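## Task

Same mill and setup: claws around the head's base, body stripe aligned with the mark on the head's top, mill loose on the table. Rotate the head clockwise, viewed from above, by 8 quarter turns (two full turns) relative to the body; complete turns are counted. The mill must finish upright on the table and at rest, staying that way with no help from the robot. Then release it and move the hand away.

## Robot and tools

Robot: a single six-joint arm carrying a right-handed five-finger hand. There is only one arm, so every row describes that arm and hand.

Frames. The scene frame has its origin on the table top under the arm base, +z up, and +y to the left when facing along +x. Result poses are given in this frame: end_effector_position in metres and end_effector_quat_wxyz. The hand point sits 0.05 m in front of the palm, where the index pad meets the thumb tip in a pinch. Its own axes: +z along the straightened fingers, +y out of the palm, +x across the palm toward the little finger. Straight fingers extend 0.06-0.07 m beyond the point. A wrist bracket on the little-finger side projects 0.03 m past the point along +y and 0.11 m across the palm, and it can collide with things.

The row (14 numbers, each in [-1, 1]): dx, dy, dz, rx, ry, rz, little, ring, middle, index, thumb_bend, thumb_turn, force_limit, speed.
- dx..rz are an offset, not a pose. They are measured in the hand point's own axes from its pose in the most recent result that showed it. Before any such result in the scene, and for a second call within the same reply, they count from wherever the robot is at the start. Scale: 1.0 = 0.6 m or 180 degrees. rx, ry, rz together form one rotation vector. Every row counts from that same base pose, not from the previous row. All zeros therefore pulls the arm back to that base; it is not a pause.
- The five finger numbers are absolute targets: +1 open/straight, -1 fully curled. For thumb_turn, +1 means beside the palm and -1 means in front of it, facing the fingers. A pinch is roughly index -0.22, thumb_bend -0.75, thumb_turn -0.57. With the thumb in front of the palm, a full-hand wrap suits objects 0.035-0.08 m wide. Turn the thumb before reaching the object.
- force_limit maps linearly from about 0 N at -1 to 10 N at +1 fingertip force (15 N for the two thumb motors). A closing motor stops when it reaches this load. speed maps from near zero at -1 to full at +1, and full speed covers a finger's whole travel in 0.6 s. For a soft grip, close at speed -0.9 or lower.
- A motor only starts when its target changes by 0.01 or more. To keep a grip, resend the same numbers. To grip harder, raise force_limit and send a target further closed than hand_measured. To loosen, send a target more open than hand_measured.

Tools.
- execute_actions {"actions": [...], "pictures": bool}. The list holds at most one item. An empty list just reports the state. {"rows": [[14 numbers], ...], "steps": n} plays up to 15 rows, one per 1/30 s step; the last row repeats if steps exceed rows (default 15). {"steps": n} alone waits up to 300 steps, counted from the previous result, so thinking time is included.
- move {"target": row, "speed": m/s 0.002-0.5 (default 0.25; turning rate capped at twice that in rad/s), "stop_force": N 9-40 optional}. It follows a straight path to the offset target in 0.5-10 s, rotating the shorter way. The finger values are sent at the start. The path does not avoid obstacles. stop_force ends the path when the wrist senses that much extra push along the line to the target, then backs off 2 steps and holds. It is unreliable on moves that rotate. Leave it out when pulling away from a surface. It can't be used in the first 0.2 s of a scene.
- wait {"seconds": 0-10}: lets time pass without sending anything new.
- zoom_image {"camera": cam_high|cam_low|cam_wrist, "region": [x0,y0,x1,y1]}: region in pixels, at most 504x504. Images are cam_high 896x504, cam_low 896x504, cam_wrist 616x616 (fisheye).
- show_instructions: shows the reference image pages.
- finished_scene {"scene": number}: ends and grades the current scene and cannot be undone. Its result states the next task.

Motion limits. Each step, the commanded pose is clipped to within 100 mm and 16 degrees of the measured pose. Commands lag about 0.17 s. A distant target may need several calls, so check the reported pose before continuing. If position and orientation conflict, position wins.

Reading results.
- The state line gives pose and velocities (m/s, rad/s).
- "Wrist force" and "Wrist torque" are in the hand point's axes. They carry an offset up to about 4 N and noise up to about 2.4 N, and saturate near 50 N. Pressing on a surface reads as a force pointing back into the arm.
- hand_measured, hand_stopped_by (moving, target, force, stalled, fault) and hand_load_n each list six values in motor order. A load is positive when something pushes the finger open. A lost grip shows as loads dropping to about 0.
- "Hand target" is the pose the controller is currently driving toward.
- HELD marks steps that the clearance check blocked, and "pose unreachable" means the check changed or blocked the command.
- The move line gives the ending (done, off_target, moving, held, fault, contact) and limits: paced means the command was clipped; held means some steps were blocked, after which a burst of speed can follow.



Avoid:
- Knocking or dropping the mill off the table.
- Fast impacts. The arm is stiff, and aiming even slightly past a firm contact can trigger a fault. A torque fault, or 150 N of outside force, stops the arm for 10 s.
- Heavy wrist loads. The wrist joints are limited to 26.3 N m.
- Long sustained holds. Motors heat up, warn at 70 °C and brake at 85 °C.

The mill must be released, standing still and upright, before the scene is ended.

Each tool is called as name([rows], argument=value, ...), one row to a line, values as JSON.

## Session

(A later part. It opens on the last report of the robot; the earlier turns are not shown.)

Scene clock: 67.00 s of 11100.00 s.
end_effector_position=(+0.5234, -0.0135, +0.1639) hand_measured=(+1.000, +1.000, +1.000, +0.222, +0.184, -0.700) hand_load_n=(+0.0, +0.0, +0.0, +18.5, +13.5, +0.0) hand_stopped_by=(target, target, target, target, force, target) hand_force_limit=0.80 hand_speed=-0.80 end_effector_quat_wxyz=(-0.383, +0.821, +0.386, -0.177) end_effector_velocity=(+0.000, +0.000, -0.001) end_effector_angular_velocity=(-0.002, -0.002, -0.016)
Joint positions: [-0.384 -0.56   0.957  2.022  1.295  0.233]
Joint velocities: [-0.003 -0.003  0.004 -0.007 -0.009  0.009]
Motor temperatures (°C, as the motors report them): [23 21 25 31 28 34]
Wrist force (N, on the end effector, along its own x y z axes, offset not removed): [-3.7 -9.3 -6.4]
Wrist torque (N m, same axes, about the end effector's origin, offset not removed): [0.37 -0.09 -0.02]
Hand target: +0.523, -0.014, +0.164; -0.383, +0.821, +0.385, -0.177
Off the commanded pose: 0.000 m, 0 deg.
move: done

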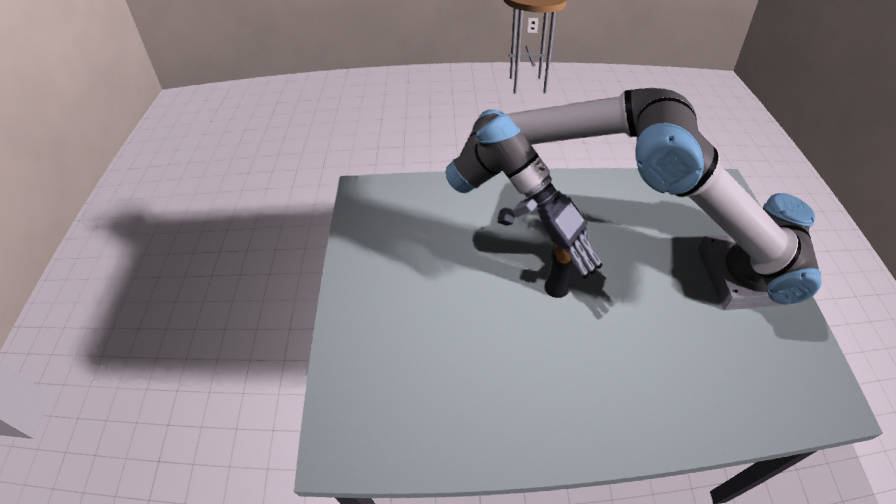

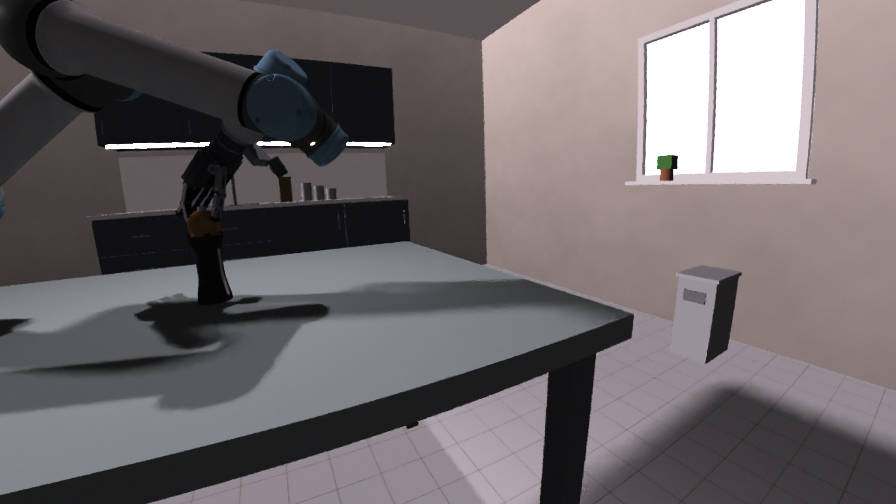

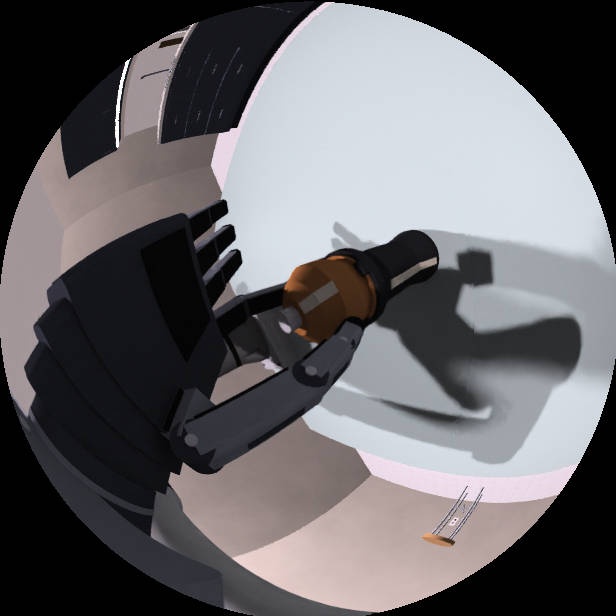

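move(target=[0,0.001,0.0008,0,0.4669,0.394,1,1,1,0.22,0,-0.7,0.8,-0.8], speed=0.25)

move(target=[0,0,0,0,0.4669,0.394,1,1,1,0.22,0,-0.7,0.8,-0.8], speed=0.25)

move(target=[0,0,0,0,0.4457,0.376,1,1,1,0.22,0,-0.7,0.8,-0.8], speed=0.25)

Scene clock: 73.10 s of 11100.00 s.
end_effector_position=(+0.5234, -0.0137, +0.1634) hand_measured=(+1.000, +1.000, +1.000, +0.222, +0.184, -0.700) hand_load_n=(+0.0, +0.0, +0.0, +19.5, +13.5, -3.0) hand_stopped_by=(target, target, target, target, force, target) hand_force_limit=0.80 hand_speed=-0.80 end_effector_quat_wxyz=(-0.368, +0.786, -0.450, +0.209) end_effector_velocity=(-0.001, +0.000, -0.000) end_effector_angular_velocity=(-0.002, +0.001, -0.018)
Joint positions: [-0.65  -1.188  1.724  0.579  0.804  2.2  ]
Joint velocities: [ 0.002 -0.01   0.01  -0.016  0.011  0.024]
Motor temperatures (°C, as the motors report them): [23 21 25 31 28 34]
Wrist force (N, on the end effector, along its own x y z axes, offset not removed): [-2.0 -14.6 -10.7]
Wrist torque (N m, same axes, about the end effector's origin, offset not removed): [0.65 0.17 -0.23]
Hand target: +0.523, -0.014, +0.163; -0.368, +0.786, -0.451, +0.210
Off the commanded pose: 0.000 m, 0 deg.
move: done

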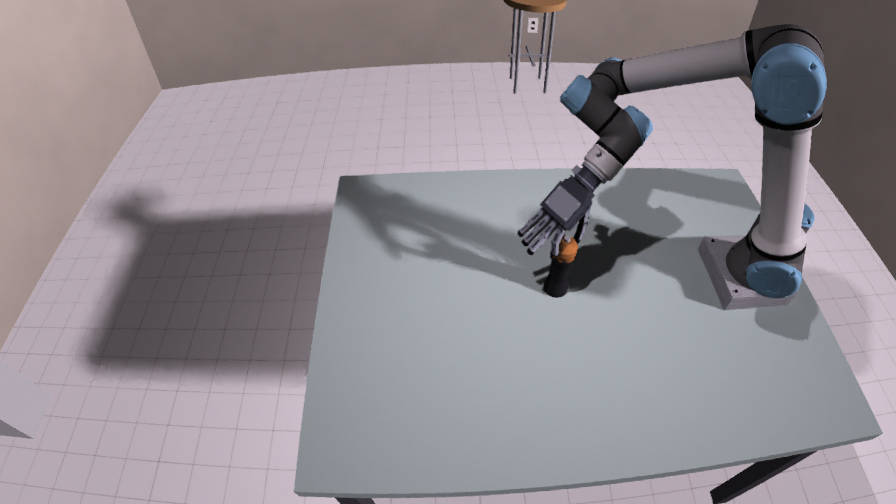

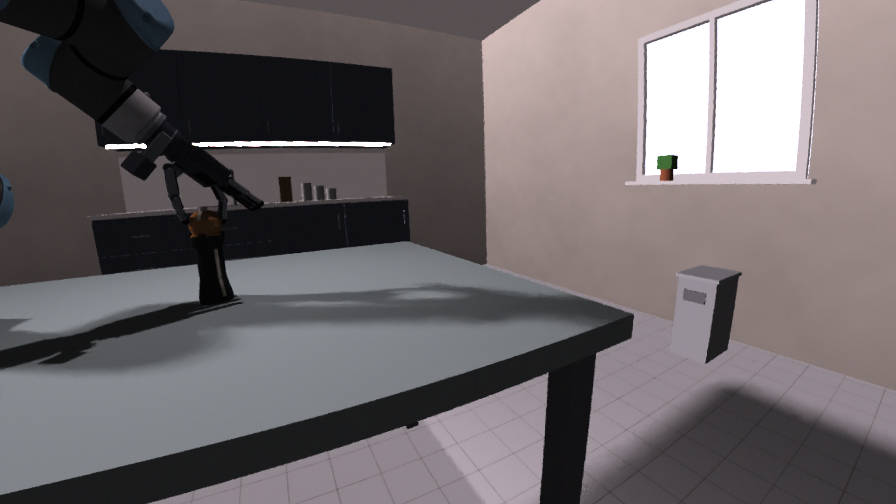

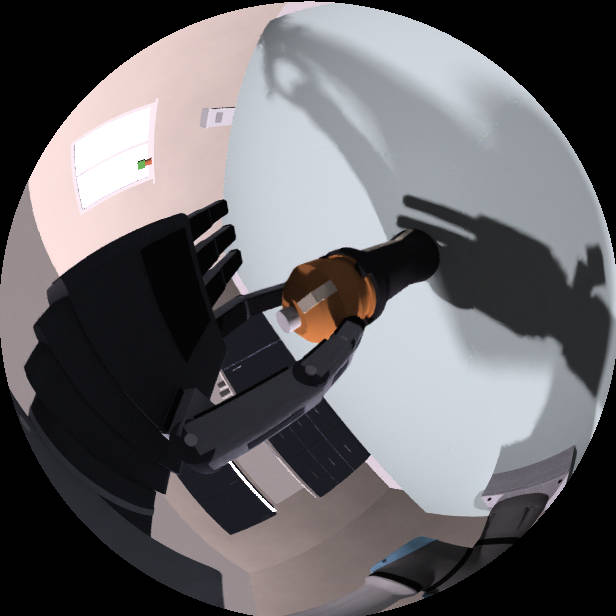

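Scene clock: 77.57 s of 11100.00 s.
end_effector_position=(+0.5233, -0.0137, +0.1629) hand_measured=(+1.000, +1.000, +1.000, +0.222, +0.184, -0.700) hand_load_n=(+0.0, +0.0, +0.0, +19.0, +14.5, -0.5) hand_stopped_by=(target, target, target, target, force, target) hand_force_limit=0.80 hand_speed=-0.80 end_effector_quat_wxyz=(+0.040, -0.084, +0.904, -0.418) end_effector_velocity=(-0.001, +0.000, -0.001) end_effector_angular_velocity=(+0.001, +0.006, -0.016)
Joint positions: [-0.06  -1.024  1.531  0.848  2.41   4.416]
Joint velocities: [ 0.002  0.011 -0.009  0.025  0.003  0.027]
Motor temperatures (°C, as the motors report them): [23 21 25 31 28 34]
Wrist force (N, on the end effector, along its own x y z axes, offset not removed): [-6.3 -11.7 -8.6]
Wrist torque (N m, same axes, about the end effector's origin, offset not removed): [0.80 -0.01 -0.07]
Hand target: +0.523, -0.014, +0.163; +0.039, -0.083, +0.904, -0.418
Off the commanded pose: 0.000 m, 0 deg.
move: done

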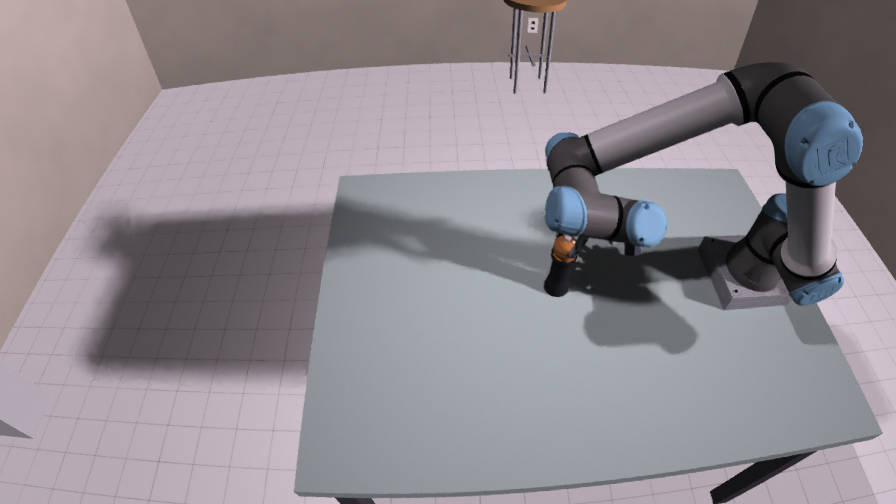

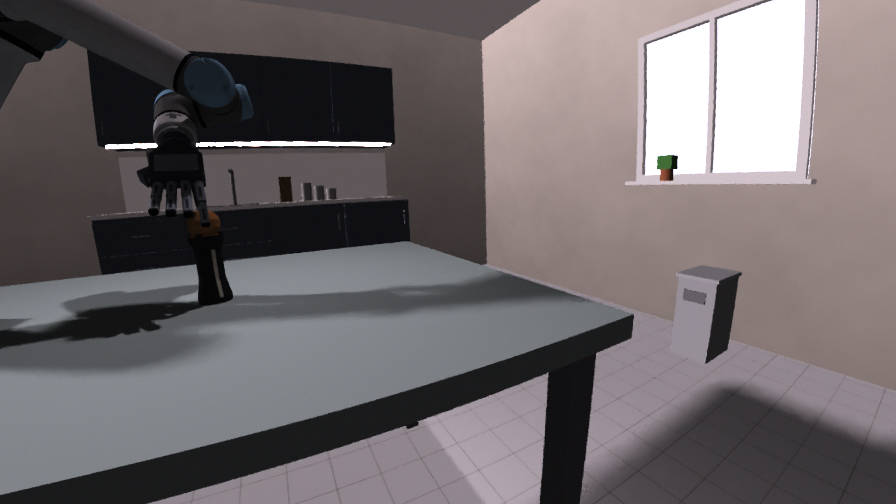

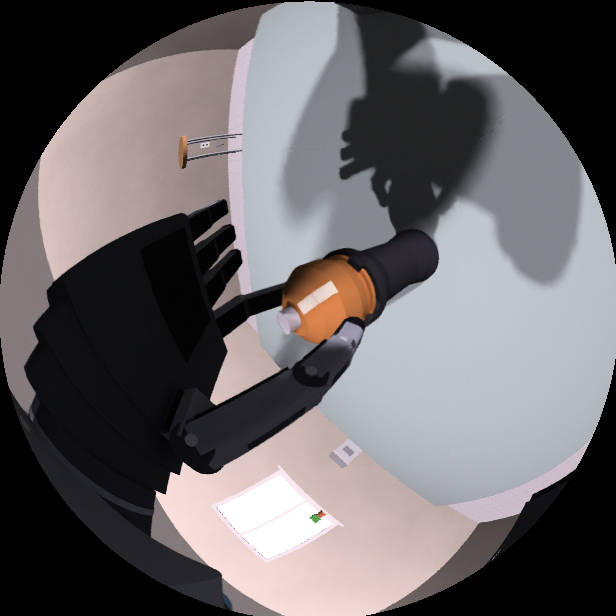

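Scene clock: 81.77 s of 11100.00 s.
end_effector_position=(+0.5233, -0.0136, +0.1632) hand_measured=(+1.000, +1.000, +1.000, +0.222, +0.184, -0.700) hand_load_n=(+0.0, +0.0, +0.0, +19.0, +14.5, -0.5) hand_stopped_by=(target, target, target, target, force, target) hand_force_limit=0.80 hand_speed=-0.80 end_effector_quat_wxyz=(-0.310, +0.665, +0.618, -0.284) end_effector_velocity=(+0.000, +0.000, -0.001) end_effector_angular_velocity=(-0.001, -0.002, -0.015)
Joint positions: [-0.241 -0.532  0.907  2.072  1.656  6.202]
Joint velocities: [-0.003  0.001 -0.002 -0.001 -0.009  0.009]
Motor temperatures (°C, as the motors report them): [23 21 25 31 28 34]
Wrist force (N, on the end effector, along its own x y z axes, offset not removed): [-2.0 -7.4 -6.4]
Wrist torque (N m, same axes, about the end effector's origin, offset not removed): [0.22 -0.15 0.01]
Hand target: +0.523, -0.014, +0.163; -0.310, +0.665, +0.617, -0.284
Off the commanded pose: 0.000 m, 0 deg.
move: done

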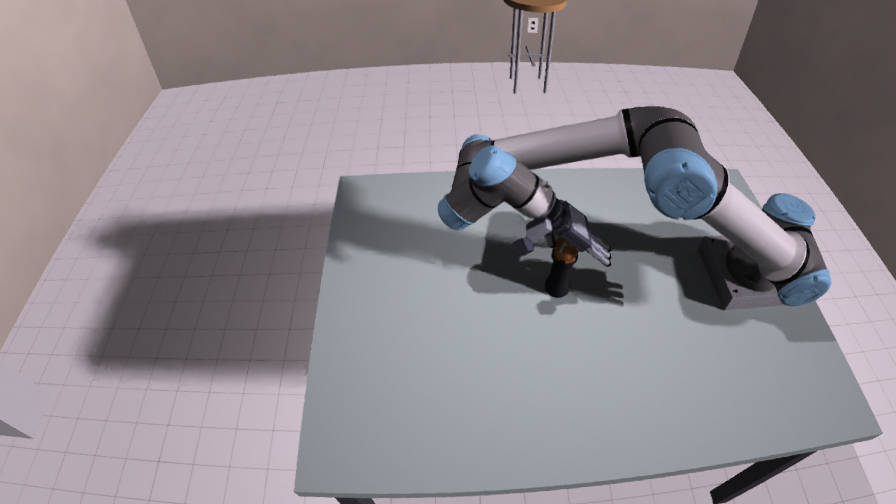

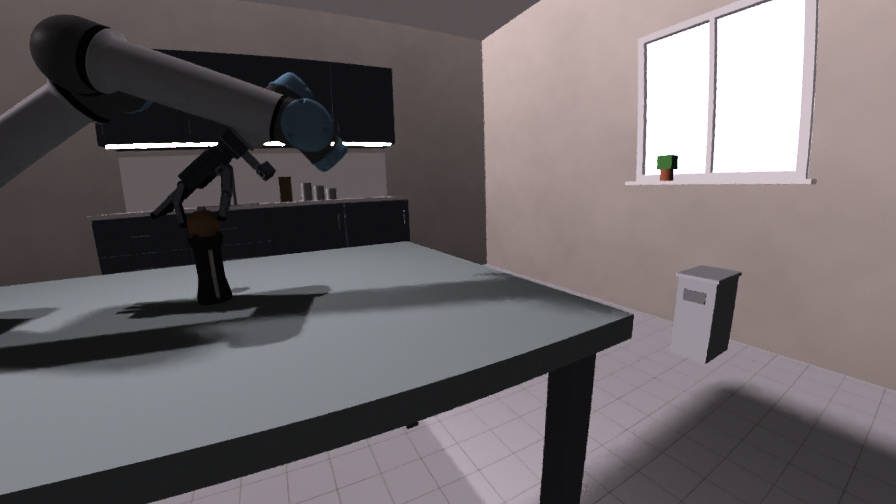

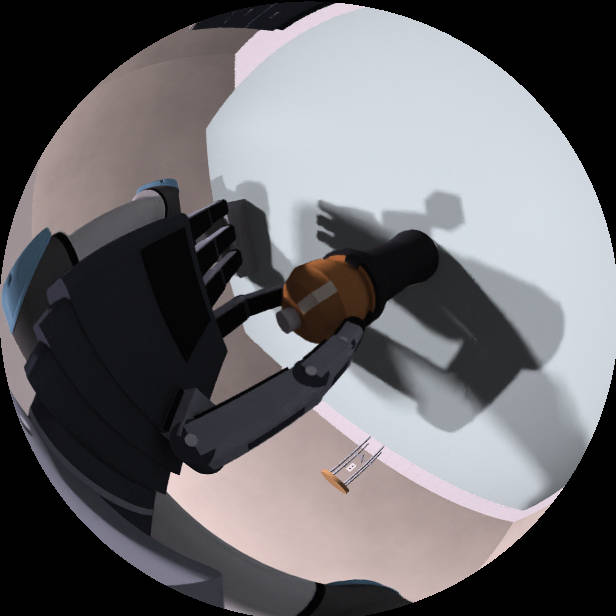

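move(target=[0,-0.0045,-0.0038,0,0,0,1,1,1,0.5,0.7,-0.7,0.8,0], speed=0.02)

move(target=[0,0,0,0,-0.743,-0.627,1,1,1,0.5,0.7,-0.7,0.8,0], speed=0.35)

Scene clock: 84.07 s of 11100.00 s.
end_effector_position=(+0.5233, -0.0136, +0.1666) hand_measured=(+1.000, +1.000, +1.000, +0.500, +0.700, -0.700) hand_load_n=(+0.0, +0.0, +0.0, +0.0, +0.0, +0.0) hand_stopped_by=(target, target, target, target, target, target) hand_force_limit=0.80 hand_speed=0.00 end_effector_quat_wxyz=(-0.310, +0.665, +0.618, -0.284) end_effector_velocity=(-0.000, +0.000, +0.001) end_effector_angular_velocity=(-0.001, +0.000, +0.001)
Joint positions: [-0.241 -0.535  0.905  2.078  1.656  6.202]
Joint velocities: [ 0.001 -0.001 -0.001  0.002  0.     0.   ]
Motor temperatures (°C, as the motors report them): [23 21 25 31 28 34]
Wrist force (N, on the end effector, along its own x y z axes, offset not removed): [-1.0 3.1 1.9]
Wrist torque (N m, same axes, about the end effector's origin, offset not removed): [0.34 -0.04 -0.04]
Hand target: +0.523, -0.014, +0.167; -0.310, +0.665, +0.618, -0.284
Off the commanded pose: 0.000 m, 0 deg.
move: done

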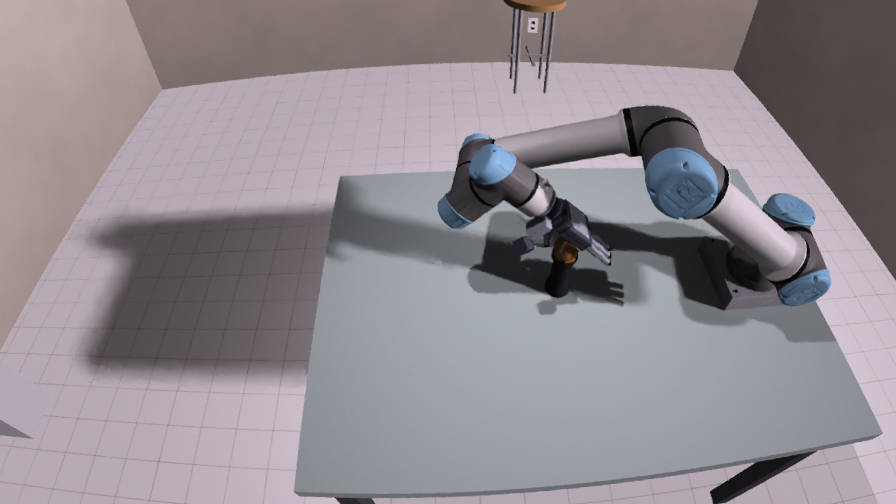

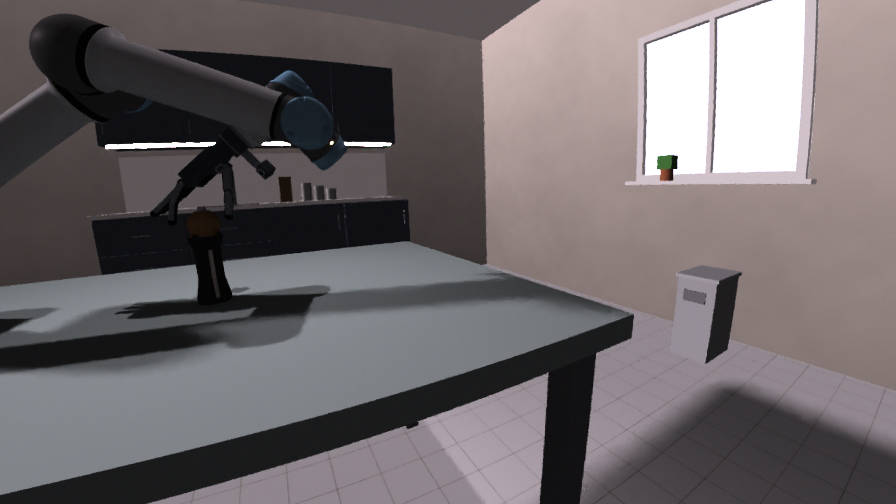

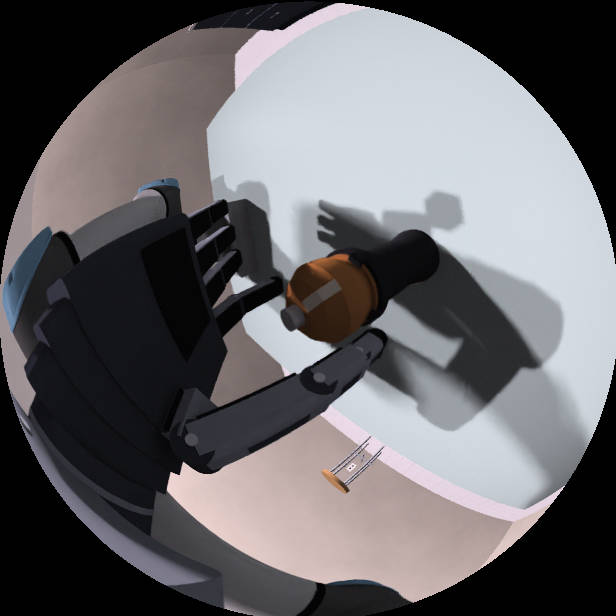

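Scene clock: 89.10 s of 11100.00 s.
end_effector_position=(+0.5233, -0.0137, +0.1667) hand_measured=(+1.000, +1.000, +1.000, +0.500, +0.700, -0.700) hand_load_n=(+0.0, +0.0, +0.0, +0.0, +0.0, +0.0) hand_stopped_by=(target, target, target, target, target, target) hand_force_limit=0.80 hand_speed=0.00 end_effector_quat_wxyz=(+0.275, -0.586, +0.691, -0.321) end_effector_velocity=(-0.001, +0.000, -0.001) end_effector_angular_velocity=(+0.003, +0.003, +0.016)
Joint positions: [-0.474 -1.405  1.911  0.222  1.369  2.973]
Joint velocities: [-0.008  0.002 -0.     0.005 -0.019 -0.014]
Motor temperatures (°C, as the motors report them): [23 21 25 31 28 34]
Wrist force (N, on the end effector, along its own x y z axes, offset not removed): [-0.4 3.4 1.3]
Wrist torque (N m, same axes, about the end effector's origin, offset not removed): [0.48 -0.10 0.00]
Hand target: +0.523, -0.014, +0.167; +0.275, -0.587, +0.691, -0.320
Off the commanded pose: 0.000 m, 0 deg.
move: done

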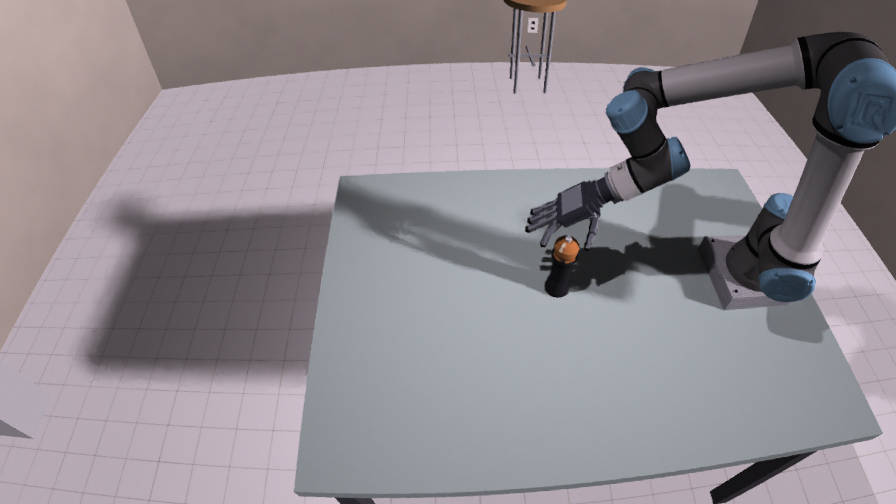

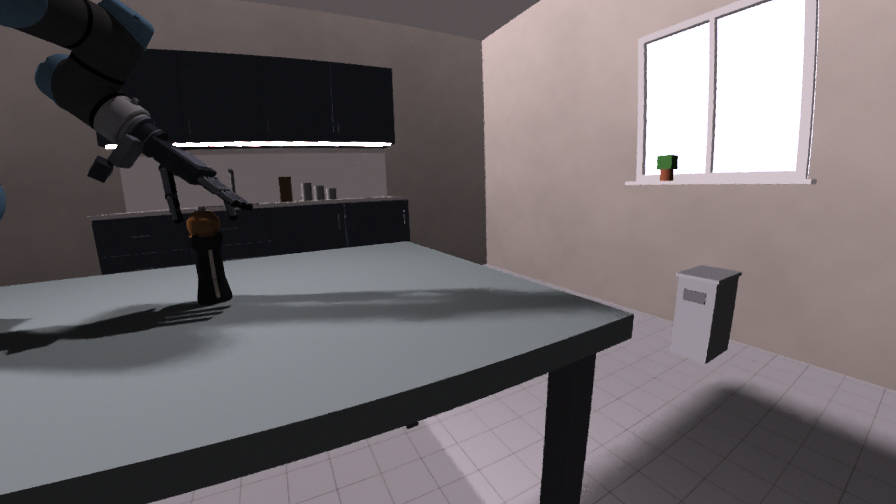

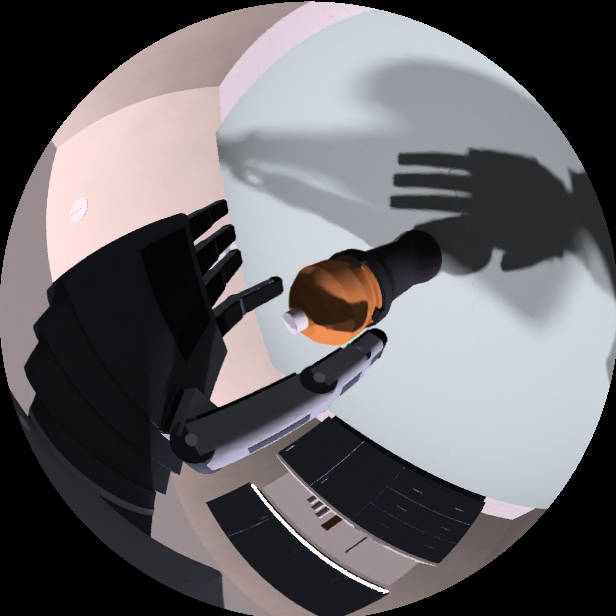

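move(target=[0,0.0028,-0.002,0,0,0,1,1,1,0.22,0.2,-0.7,0.8,-0.7], speed=0.02)

move(target=[0,0.0022,0.0018,0,0,0,1,1,1,0.22,0,-0.7,0.8,-0.8], speed=0.003)

move(target=[0,0.0006,0.0005,0,0.4669,0.394,1,1,1,0.22,0,-0.7,0.8,-0.8], speed=0.25)

zoom_image(camera="cam_low", region=[140,170,280,320])

Scene clock: 93.33 s of 11100.00 s.
end_effector_position=(+0.5213, -0.0134, +0.1662) hand_measured=(+1.000, +1.000, +1.000, +0.222, +0.214, -0.700) hand_load_n=(+0.0, +0.0, +0.0, +10.5, +9.5, -0.5) hand_stopped_by=(target, target, target, target, stalled, target) hand_force_limit=0.80 hand_speed=-0.70 end_effector_quat_wxyz=(+0.275, -0.586, +0.691, -0.321) end_effector_velocity=(-0.000, -0.000, +0.000) end_effector_angular_velocity=(+0.000, -0.000, +0.000)
Joint positions: [-0.475 -1.409  1.918  0.22   1.367  2.972]
Joint velocities: [-0.    -0.     0.    -0.    -0.001  0.   ]
Motor temperatures (°C, as the motors report them): [23 21 25 31 28 34]
Wrist force (N, on the end effector, along its own x y z axes, offset not removed): [-3.5 2.9 3.1]
Wrist torque (N m, same axes, about the end effector's origin, offset not removed): [0.20 0.37 -0.11]
Hand target: +0.521, -0.013, +0.166; +0.275, -0.586, +0.691, -0.321
Off the commanded pose: 0.000 m, 0 deg.
move: done

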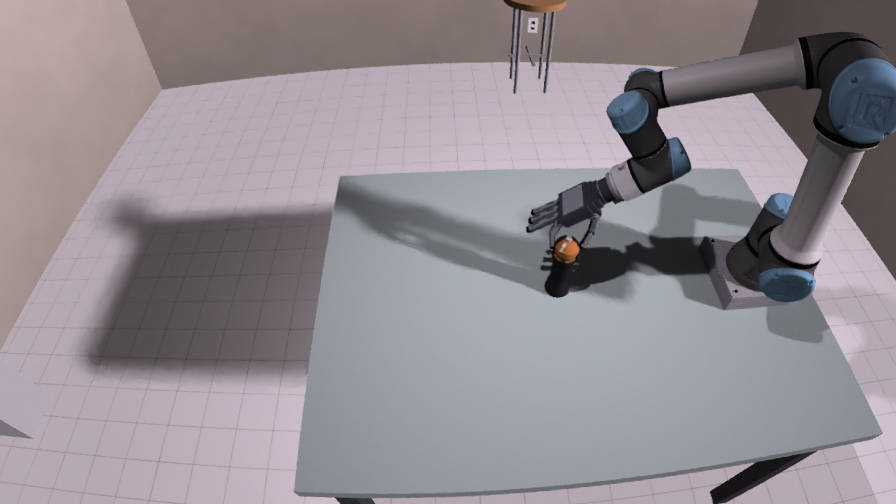

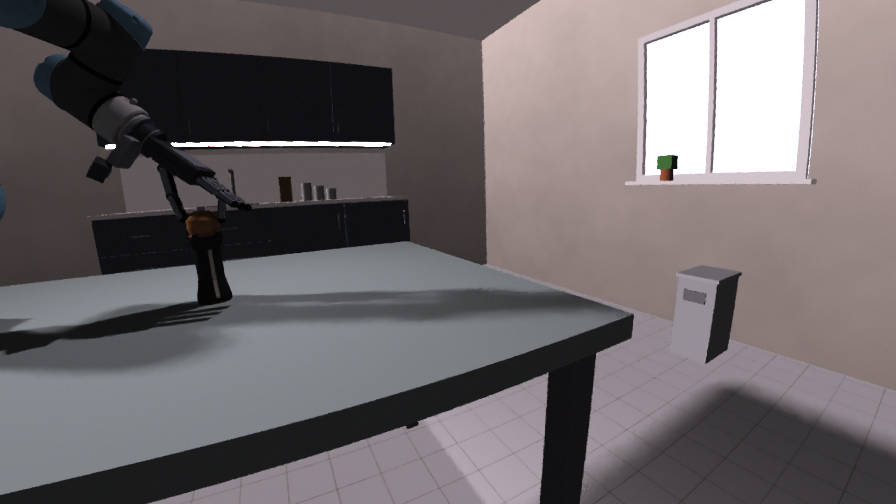

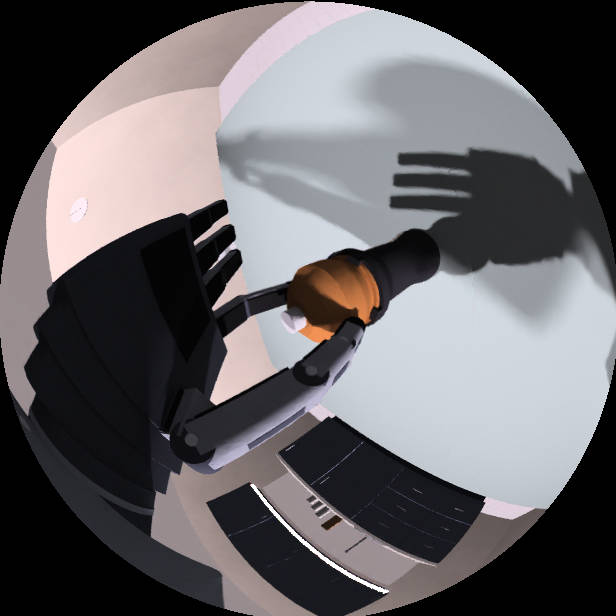

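Scene clock: 94.13 s of 11100.00 s.
end_effector_position=(+0.5213, -0.0134, +0.1646) hand_measured=(+1.000, +1.000, +1.000, +0.222, +0.176, -0.700) hand_load_n=(+0.0, +0.0, +0.0, +15.0, +13.0, +1.5) hand_stopped_by=(target, target, target, target, force, target) hand_force_limit=0.80 hand_speed=-0.80 end_effector_quat_wxyz=(+0.275, -0.586, +0.691, -0.321) end_effector_velocity=(-0.000, -0.000, -0.001) end_effector_angular_velocity=(-0.001, +0.001, +0.000)
Joint positions: [-0.475 -1.407  1.92   0.216  1.367  2.972]
Joint velocities: [-0.     0.001  0.002 -0.003  0.001 -0.001]
Motor temperatures (°C, as the motors report them): [23 21 25 31 28 34]
Wrist force (N, on the end effector, along its own x y z axes, offset not removed): [-3.6 -16.8 -18.1]
Wrist torque (N m, same axes, about the end effector's origin, offset not removed): [-0.04 0.07 -0.04]
Hand target: +0.521, -0.013, +0.164; +0.275, -0.586, +0.691, -0.321
Off the commanded pose: 0.000 m, 0 deg.
move: done

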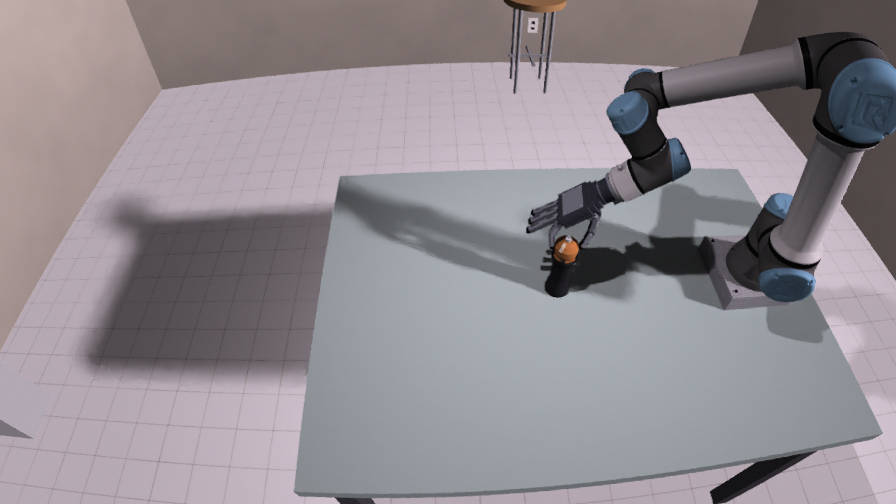

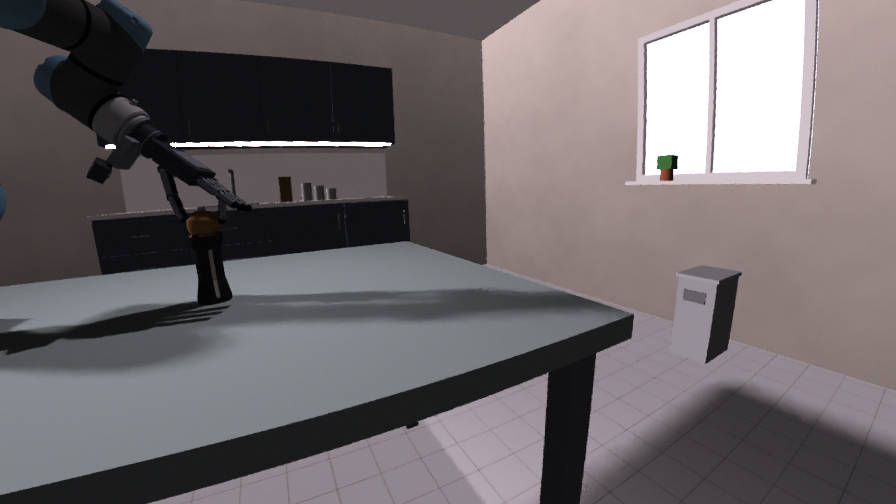

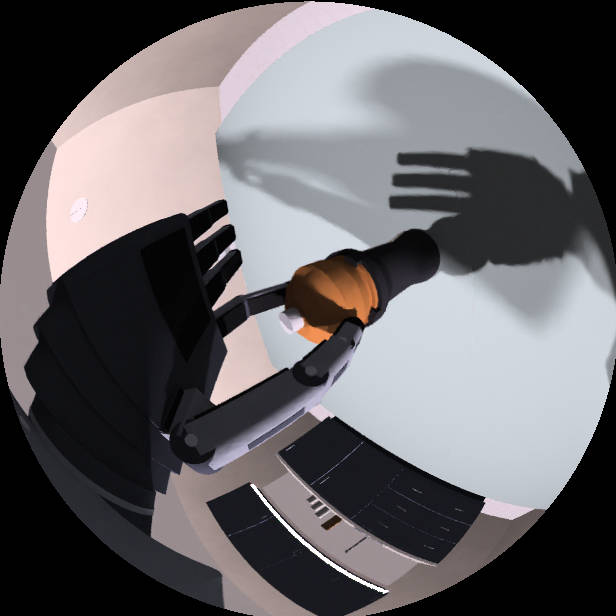

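Scene clock: 98.57 s of 11100.00 s.
end_effector_position=(+0.5211, -0.0134, +0.1639) hand_measured=(+1.000, +1.000, +1.000, +0.222, +0.176, -0.700) hand_load_n=(+0.0, +0.0, +0.0, +18.0, +13.0, -0.5) hand_stopped_by=(target, target, target, target, force, target) hand_force_limit=0.80 hand_speed=-0.80 end_effector_quat_wxyz=(-0.106, +0.229, +0.878, -0.406) end_effector_velocity=(-0.000, +0.000, -0.000) end_effector_angular_velocity=(-0.001, +0.001, -0.016)
Joint positions: [-0.05  -0.744  1.24   1.603  2.294  5.42 ]
Joint velocities: [-0.     0.006 -0.006  0.014 -0.006  0.019]
Motor temperatures (°C, as the motors report them): [23 21 25 31 28 34]
Wrist force (N, on the end effector, along its own x y z axes, offset not removed): [-5.5 -12.3 -11.1]
Wrist torque (N m, same axes, about the end effector's origin, offset not removed): [0.35 0.09 -0.03]
Hand target: +0.521, -0.013, +0.164; -0.106, +0.230, +0.878, -0.406
Off the commanded pose: 0.000 m, 0 deg.
move: done

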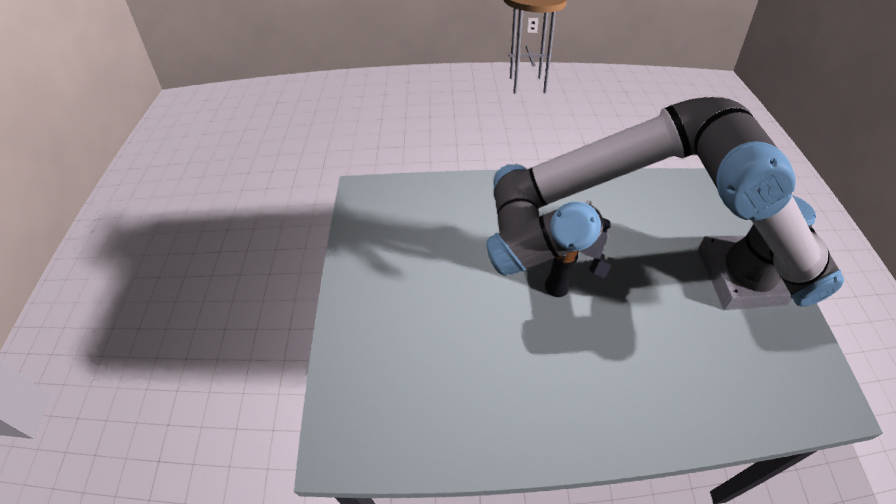

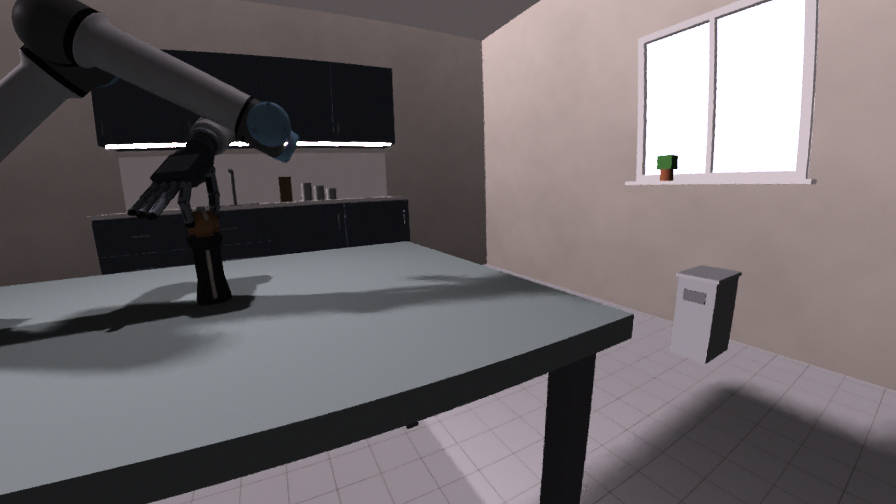

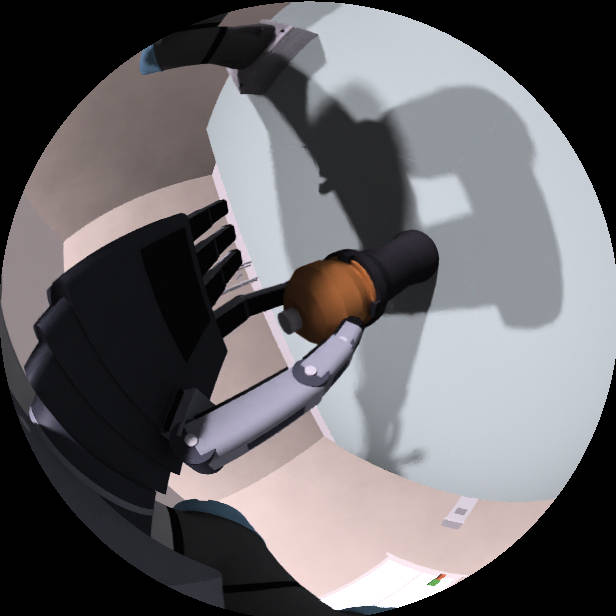

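Region (140, 170, 280, 320) of cam_low's 896x504 image, scaled by 3.360, with more detail than that image has; it fills the left 470 columns of this view, and the rest is white.

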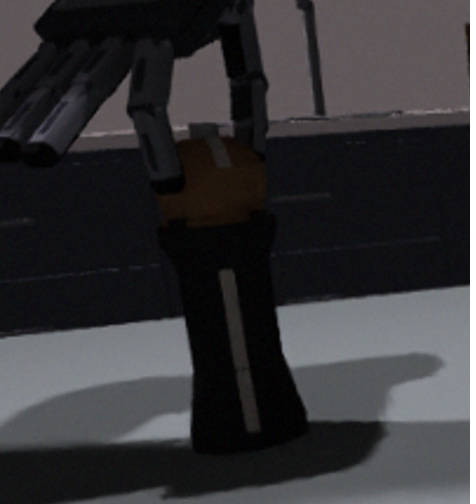

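move(target=[0,0,0,0,0.0764,0.0645,1,1,1,0.22,0,-0.7,0.8,-0.8], speed=0.15)

zoom_image(camera="cam_low", region=[140,170,280,320])

Scene clock: 101.60 s of 11100.00 s.
end_effector_position=(+0.5211, -0.0134, +0.1639) hand_measured=(+1.000, +1.000, +1.000, +0.222, +0.176, -0.700) hand_load_n=(+0.0, +0.0, +0.0, +18.5, +13.0, -1.0) hand_stopped_by=(target, target, target, target, force, target) hand_force_limit=0.80 hand_speed=-0.80 end_effector_quat_wxyz=(-0.168, +0.363, +0.832, -0.384) end_effector_velocity=(-0.000, +0.000, -0.000) end_effector_angular_velocity=(+0.000, +0.001, -0.017)
Joint positions: [-0.086 -0.662  1.123  1.812  2.135  5.704]
Joint velocities: [-0.002  0.005 -0.006  0.01  -0.01   0.014]
Motor temperatures (°C, as the motors report them): [23 21 25 31 28 34]
Wrist force (N, on the end effector, along its own x y z axes, offset not removed): [-3.3 -14.6 -10.1]
Wrist torque (N m, same axes, about the end effector's origin, offset not removed): [0.06 -0.18 -0.13]
Hand target: +0.521, -0.013, +0.164; -0.169, +0.364, +0.832, -0.384
Off the commanded pose: 0.000 m, 0 deg.
move: done

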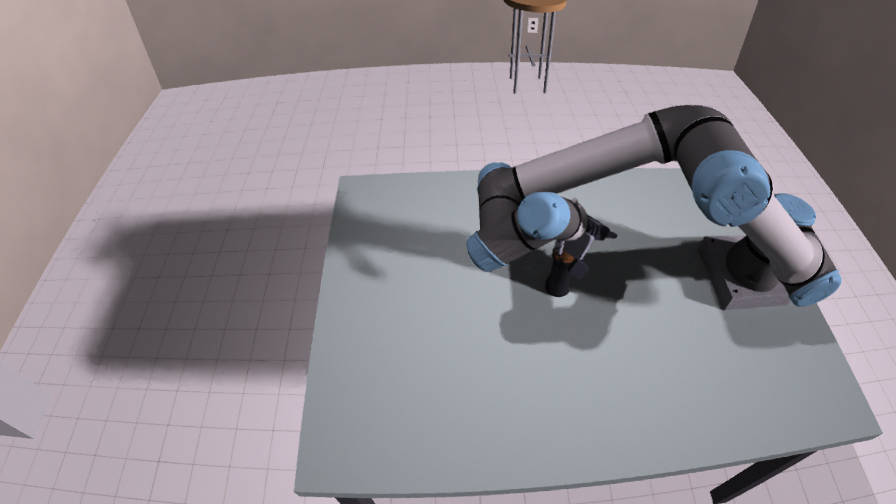

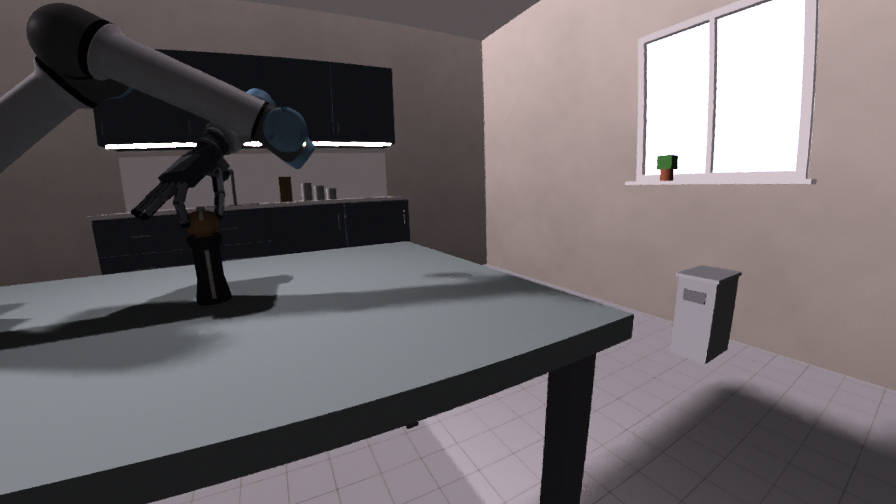

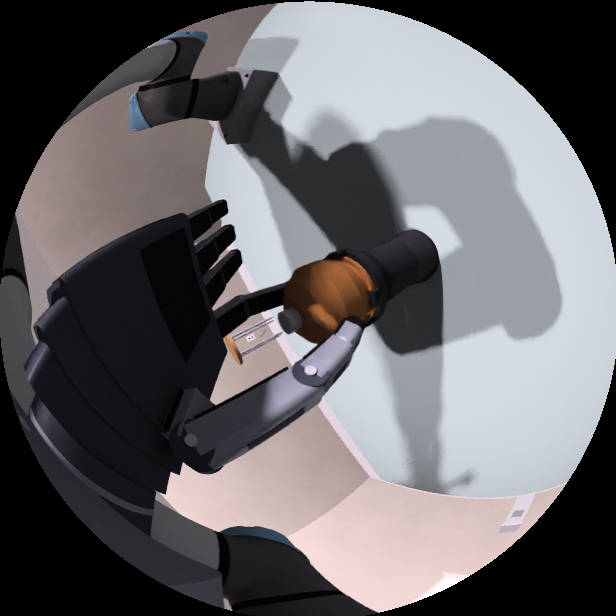

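Region (140, 170, 280, 320) of cam_low's 896x504 image, scaled by 3.360, with more detail than that image has; it fills the left 470 columns of this view, and the rest is white.

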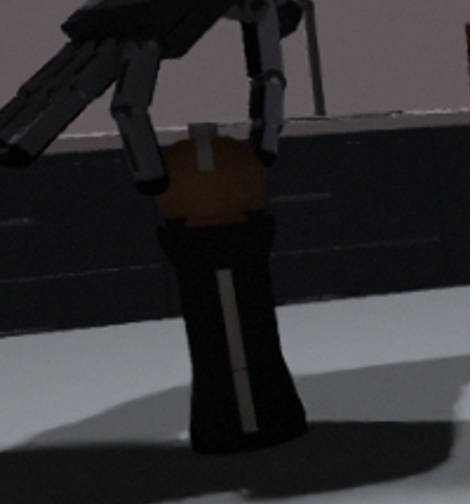

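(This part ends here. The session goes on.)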